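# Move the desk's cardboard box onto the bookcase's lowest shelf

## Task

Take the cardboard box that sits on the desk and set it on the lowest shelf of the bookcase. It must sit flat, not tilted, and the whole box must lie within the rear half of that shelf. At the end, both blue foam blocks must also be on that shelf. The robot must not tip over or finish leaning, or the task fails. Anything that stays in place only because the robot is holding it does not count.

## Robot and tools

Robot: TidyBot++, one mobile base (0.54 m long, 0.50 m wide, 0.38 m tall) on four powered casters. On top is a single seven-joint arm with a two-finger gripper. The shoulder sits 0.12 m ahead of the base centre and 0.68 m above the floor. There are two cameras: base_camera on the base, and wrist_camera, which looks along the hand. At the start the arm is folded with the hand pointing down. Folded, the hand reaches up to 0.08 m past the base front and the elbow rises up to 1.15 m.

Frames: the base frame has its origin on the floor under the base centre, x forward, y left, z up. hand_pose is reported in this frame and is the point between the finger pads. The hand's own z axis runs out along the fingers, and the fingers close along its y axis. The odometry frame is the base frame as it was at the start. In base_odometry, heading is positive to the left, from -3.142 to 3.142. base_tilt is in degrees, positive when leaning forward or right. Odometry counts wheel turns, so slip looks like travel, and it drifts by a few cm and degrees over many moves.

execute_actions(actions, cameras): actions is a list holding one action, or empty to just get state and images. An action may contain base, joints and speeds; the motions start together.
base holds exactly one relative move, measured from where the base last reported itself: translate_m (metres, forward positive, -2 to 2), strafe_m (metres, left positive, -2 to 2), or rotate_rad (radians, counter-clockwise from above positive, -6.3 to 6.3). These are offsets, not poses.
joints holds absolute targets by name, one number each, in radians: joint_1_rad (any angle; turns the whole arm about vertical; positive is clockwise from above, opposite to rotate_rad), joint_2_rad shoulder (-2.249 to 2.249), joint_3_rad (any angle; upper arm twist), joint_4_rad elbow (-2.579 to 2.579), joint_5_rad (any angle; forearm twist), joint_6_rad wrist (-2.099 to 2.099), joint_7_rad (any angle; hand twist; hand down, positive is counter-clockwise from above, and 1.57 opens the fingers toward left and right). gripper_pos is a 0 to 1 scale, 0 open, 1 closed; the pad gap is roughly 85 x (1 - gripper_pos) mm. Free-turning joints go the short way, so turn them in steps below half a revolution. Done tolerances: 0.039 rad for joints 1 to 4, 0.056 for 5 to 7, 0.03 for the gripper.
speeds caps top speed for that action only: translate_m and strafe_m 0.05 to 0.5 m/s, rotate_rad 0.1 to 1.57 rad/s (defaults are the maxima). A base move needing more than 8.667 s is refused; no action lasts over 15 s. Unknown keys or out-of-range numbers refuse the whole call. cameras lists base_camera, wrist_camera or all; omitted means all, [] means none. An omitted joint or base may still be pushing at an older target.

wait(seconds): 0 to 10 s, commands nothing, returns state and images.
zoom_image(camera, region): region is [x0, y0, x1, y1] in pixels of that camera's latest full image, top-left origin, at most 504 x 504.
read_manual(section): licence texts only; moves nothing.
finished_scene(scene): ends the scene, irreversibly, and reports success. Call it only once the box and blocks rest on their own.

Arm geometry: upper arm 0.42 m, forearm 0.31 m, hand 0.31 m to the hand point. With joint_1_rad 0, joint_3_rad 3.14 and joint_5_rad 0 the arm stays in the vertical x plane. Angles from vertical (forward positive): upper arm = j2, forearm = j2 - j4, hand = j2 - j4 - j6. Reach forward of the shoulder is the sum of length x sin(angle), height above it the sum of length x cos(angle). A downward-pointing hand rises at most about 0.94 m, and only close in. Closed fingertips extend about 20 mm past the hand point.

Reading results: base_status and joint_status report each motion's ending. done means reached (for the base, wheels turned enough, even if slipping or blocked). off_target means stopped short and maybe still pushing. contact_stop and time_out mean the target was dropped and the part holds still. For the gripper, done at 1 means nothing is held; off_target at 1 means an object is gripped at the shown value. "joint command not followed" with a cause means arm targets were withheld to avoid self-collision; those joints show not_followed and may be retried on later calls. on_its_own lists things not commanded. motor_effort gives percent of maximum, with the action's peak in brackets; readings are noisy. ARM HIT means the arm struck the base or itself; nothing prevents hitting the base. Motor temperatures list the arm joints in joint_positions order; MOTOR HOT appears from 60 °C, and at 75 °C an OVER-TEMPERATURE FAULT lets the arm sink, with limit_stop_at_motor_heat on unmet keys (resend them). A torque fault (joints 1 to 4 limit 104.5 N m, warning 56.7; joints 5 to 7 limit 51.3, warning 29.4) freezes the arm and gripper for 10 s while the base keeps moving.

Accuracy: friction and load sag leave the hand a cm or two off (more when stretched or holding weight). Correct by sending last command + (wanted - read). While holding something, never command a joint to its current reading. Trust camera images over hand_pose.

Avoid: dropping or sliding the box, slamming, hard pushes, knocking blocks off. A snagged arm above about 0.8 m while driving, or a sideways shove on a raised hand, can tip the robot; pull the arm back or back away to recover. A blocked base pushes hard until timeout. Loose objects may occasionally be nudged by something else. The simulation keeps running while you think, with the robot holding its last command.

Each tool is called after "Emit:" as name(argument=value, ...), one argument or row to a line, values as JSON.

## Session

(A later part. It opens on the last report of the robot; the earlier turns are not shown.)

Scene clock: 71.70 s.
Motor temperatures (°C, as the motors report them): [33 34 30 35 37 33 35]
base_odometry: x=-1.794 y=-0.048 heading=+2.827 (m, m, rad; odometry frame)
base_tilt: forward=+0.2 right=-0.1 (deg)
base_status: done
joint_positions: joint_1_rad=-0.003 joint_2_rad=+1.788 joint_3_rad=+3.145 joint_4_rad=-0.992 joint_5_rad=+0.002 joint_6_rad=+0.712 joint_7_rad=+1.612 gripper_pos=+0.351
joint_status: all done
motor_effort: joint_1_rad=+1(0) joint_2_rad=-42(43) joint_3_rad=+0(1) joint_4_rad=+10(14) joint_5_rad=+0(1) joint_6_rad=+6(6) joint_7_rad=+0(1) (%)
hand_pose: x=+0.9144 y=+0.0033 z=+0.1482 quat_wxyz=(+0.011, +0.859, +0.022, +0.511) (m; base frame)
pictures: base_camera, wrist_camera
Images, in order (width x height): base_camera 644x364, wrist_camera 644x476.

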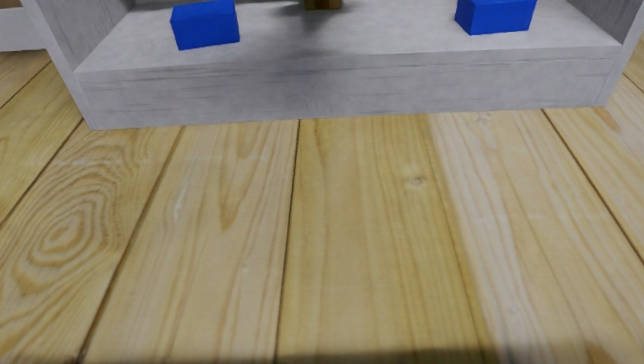

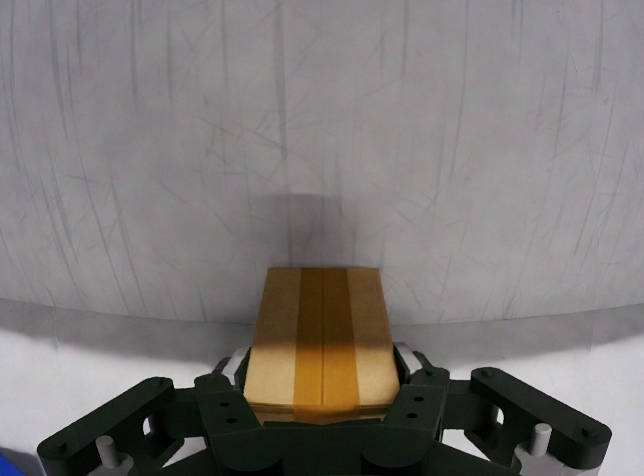

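Emit:
execute_actions(
  actions=[
    {"joints":{"joint_6_rad":0.66}},
  ],
  cameras=[],
)

Emit:
execute_actions(
  actions=[
    {"joints":{"gripper_pos":0,"joint_2_rad":1.775}},
  ],
)

Emit:
execute_actions(
  actions=[
    {"base":{"translate_m":-0.3},"speeds":{"translate_m":0.25}},
  ],
)

Scene clock: 72.60 s.
Motor temperatures (°C, as the motors report them): [33 34 30 35 37 33 35]
base_odometry: x=-1.794 y=-0.048 heading=+2.827 (m, m, rad; odometry frame)
base_tilt: forward=+0.2 right=-0.1 (deg)
base_status: not commanded
joint_positions: joint_1_rad=-0.003 joint_2_rad=+1.783 joint_3_rad=+3.145 joint_4_rad=-0.992 joint_5_rad=+0.002 joint_6_rad=+0.693 joint_7_rad=+1.612 gripper_pos=+0.351
joint_status: all done
motor_effort: joint_1_rad=+1(2) joint_2_rad=-38(42) joint_3_rad=+0(0) joint_4_rad=+8(10) joint_5_rad=+0(0) joint_6_rad=+3(5) joint_7_rad=-1(1) (%)
hand_pose: x=+0.9147 y=+0.0033 z=+0.1477 quat_wxyz=(+0.011, +0.862, +0.022, +0.506) (m; base frame)
pictures: none
No camera images: the call's "cameras" was empty. Leave "cameras" out to get every camera's image.

Scene clock: 73.70 s.
Motor temperatures (°C, as the motors report them): [33 34 30 35 37 33 35]
base_odometry: x=-1.794 y=-0.048 heading=+2.827 (m, m, rad; odometry frame)
base_tilt: forward=+0.2 right=-0.1 (deg)
base_status: not commanded
joint_positions: joint_1_rad=-0.003 joint_2_rad=+1.780 joint_3_rad=+3.145 joint_4_rad=-0.993 joint_5_rad=+0.002 joint_6_rad=+0.683 joint_7_rad=+1.612 gripper_pos=+0.000
joint_status: all done
motor_effort: joint_1_rad=+1(2) joint_2_rad=-43(45) joint_3_rad=+0(0) joint_4_rad=+11(11) joint_5_rad=+0(0) joint_6_rad=+6(6) joint_7_rad=+0(0) (%)
hand_pose: x=+0.9139 y=+0.0032 z=+0.1464 quat_wxyz=(+0.011, +0.865, +0.022, +0.502) (m; base frame)
pictures: base_camera, wrist_camera
Images, in order (width x height): base_camera 644x364, wrist_camera 644x476.

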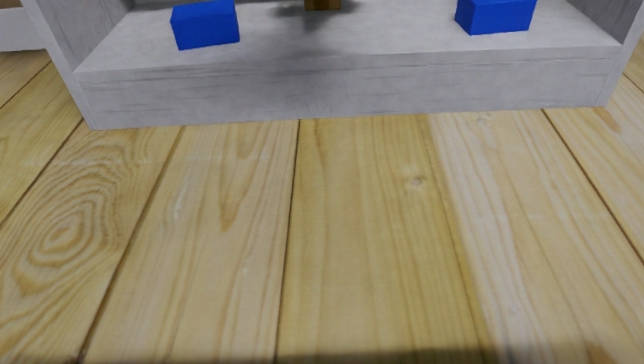

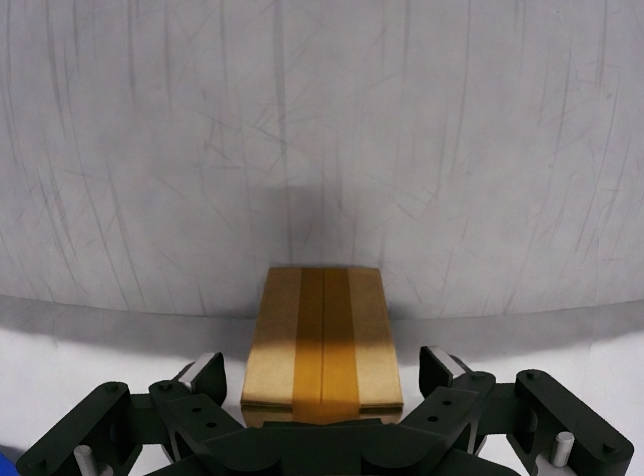

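Scene clock: 75.77 s.
Motor temperatures (°C, as the motors report them): [33 34 30 35 37 33 35]
base_odometry: x=-1.509 y=-0.141 heading=+2.827 (m, m, rad; odometry frame)
base_tilt: forward=+0.2 right=-0.1 (deg)
base_status: done
joint_positions: joint_1_rad=-0.004 joint_2_rad=+1.778 joint_3_rad=+3.145 joint_4_rad=-0.995 joint_5_rad=+0.002 joint_6_rad=+0.682 joint_7_rad=+1.612 gripper_pos=+0.000
joint_status: not commanded
motor_effort: joint_1_rad=+1(3) joint_2_rad=-43(44) joint_3_rad=+0(1) joint_4_rad=+11(12) joint_5_rad=+0(0) joint_6_rad=+6(6) joint_7_rad=+0(0) (%)
hand_pose: x=+0.9137 y=+0.0042 z=+0.1467 quat_wxyz=(+0.010, +0.865, +0.022, +0.501) (m; base frame)
pictures: base_camera, wrist_camera
Images, in order (width x height): base_camera 644x364, wrist_camera 644x476.

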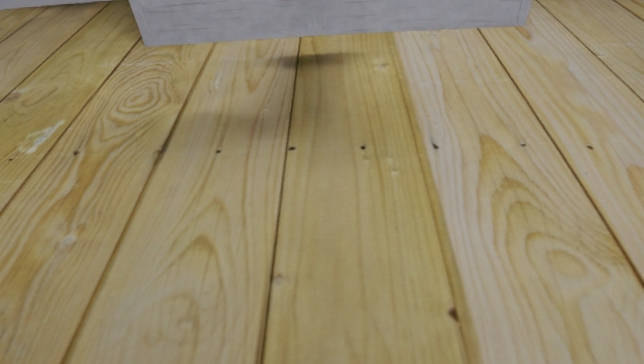

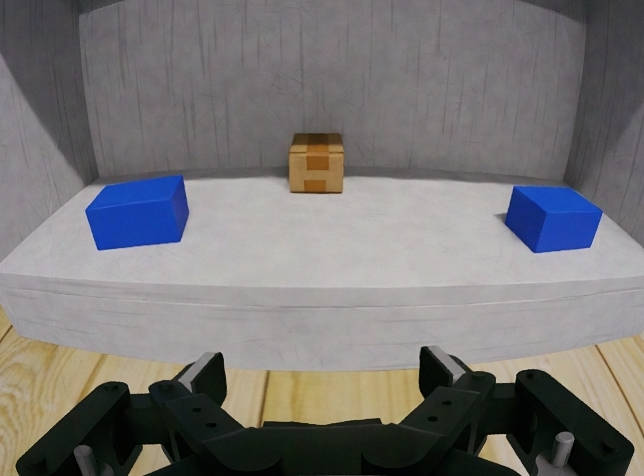

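Emit:
finished_scene(
  scene=1,
)

The scene is finished: the task was done.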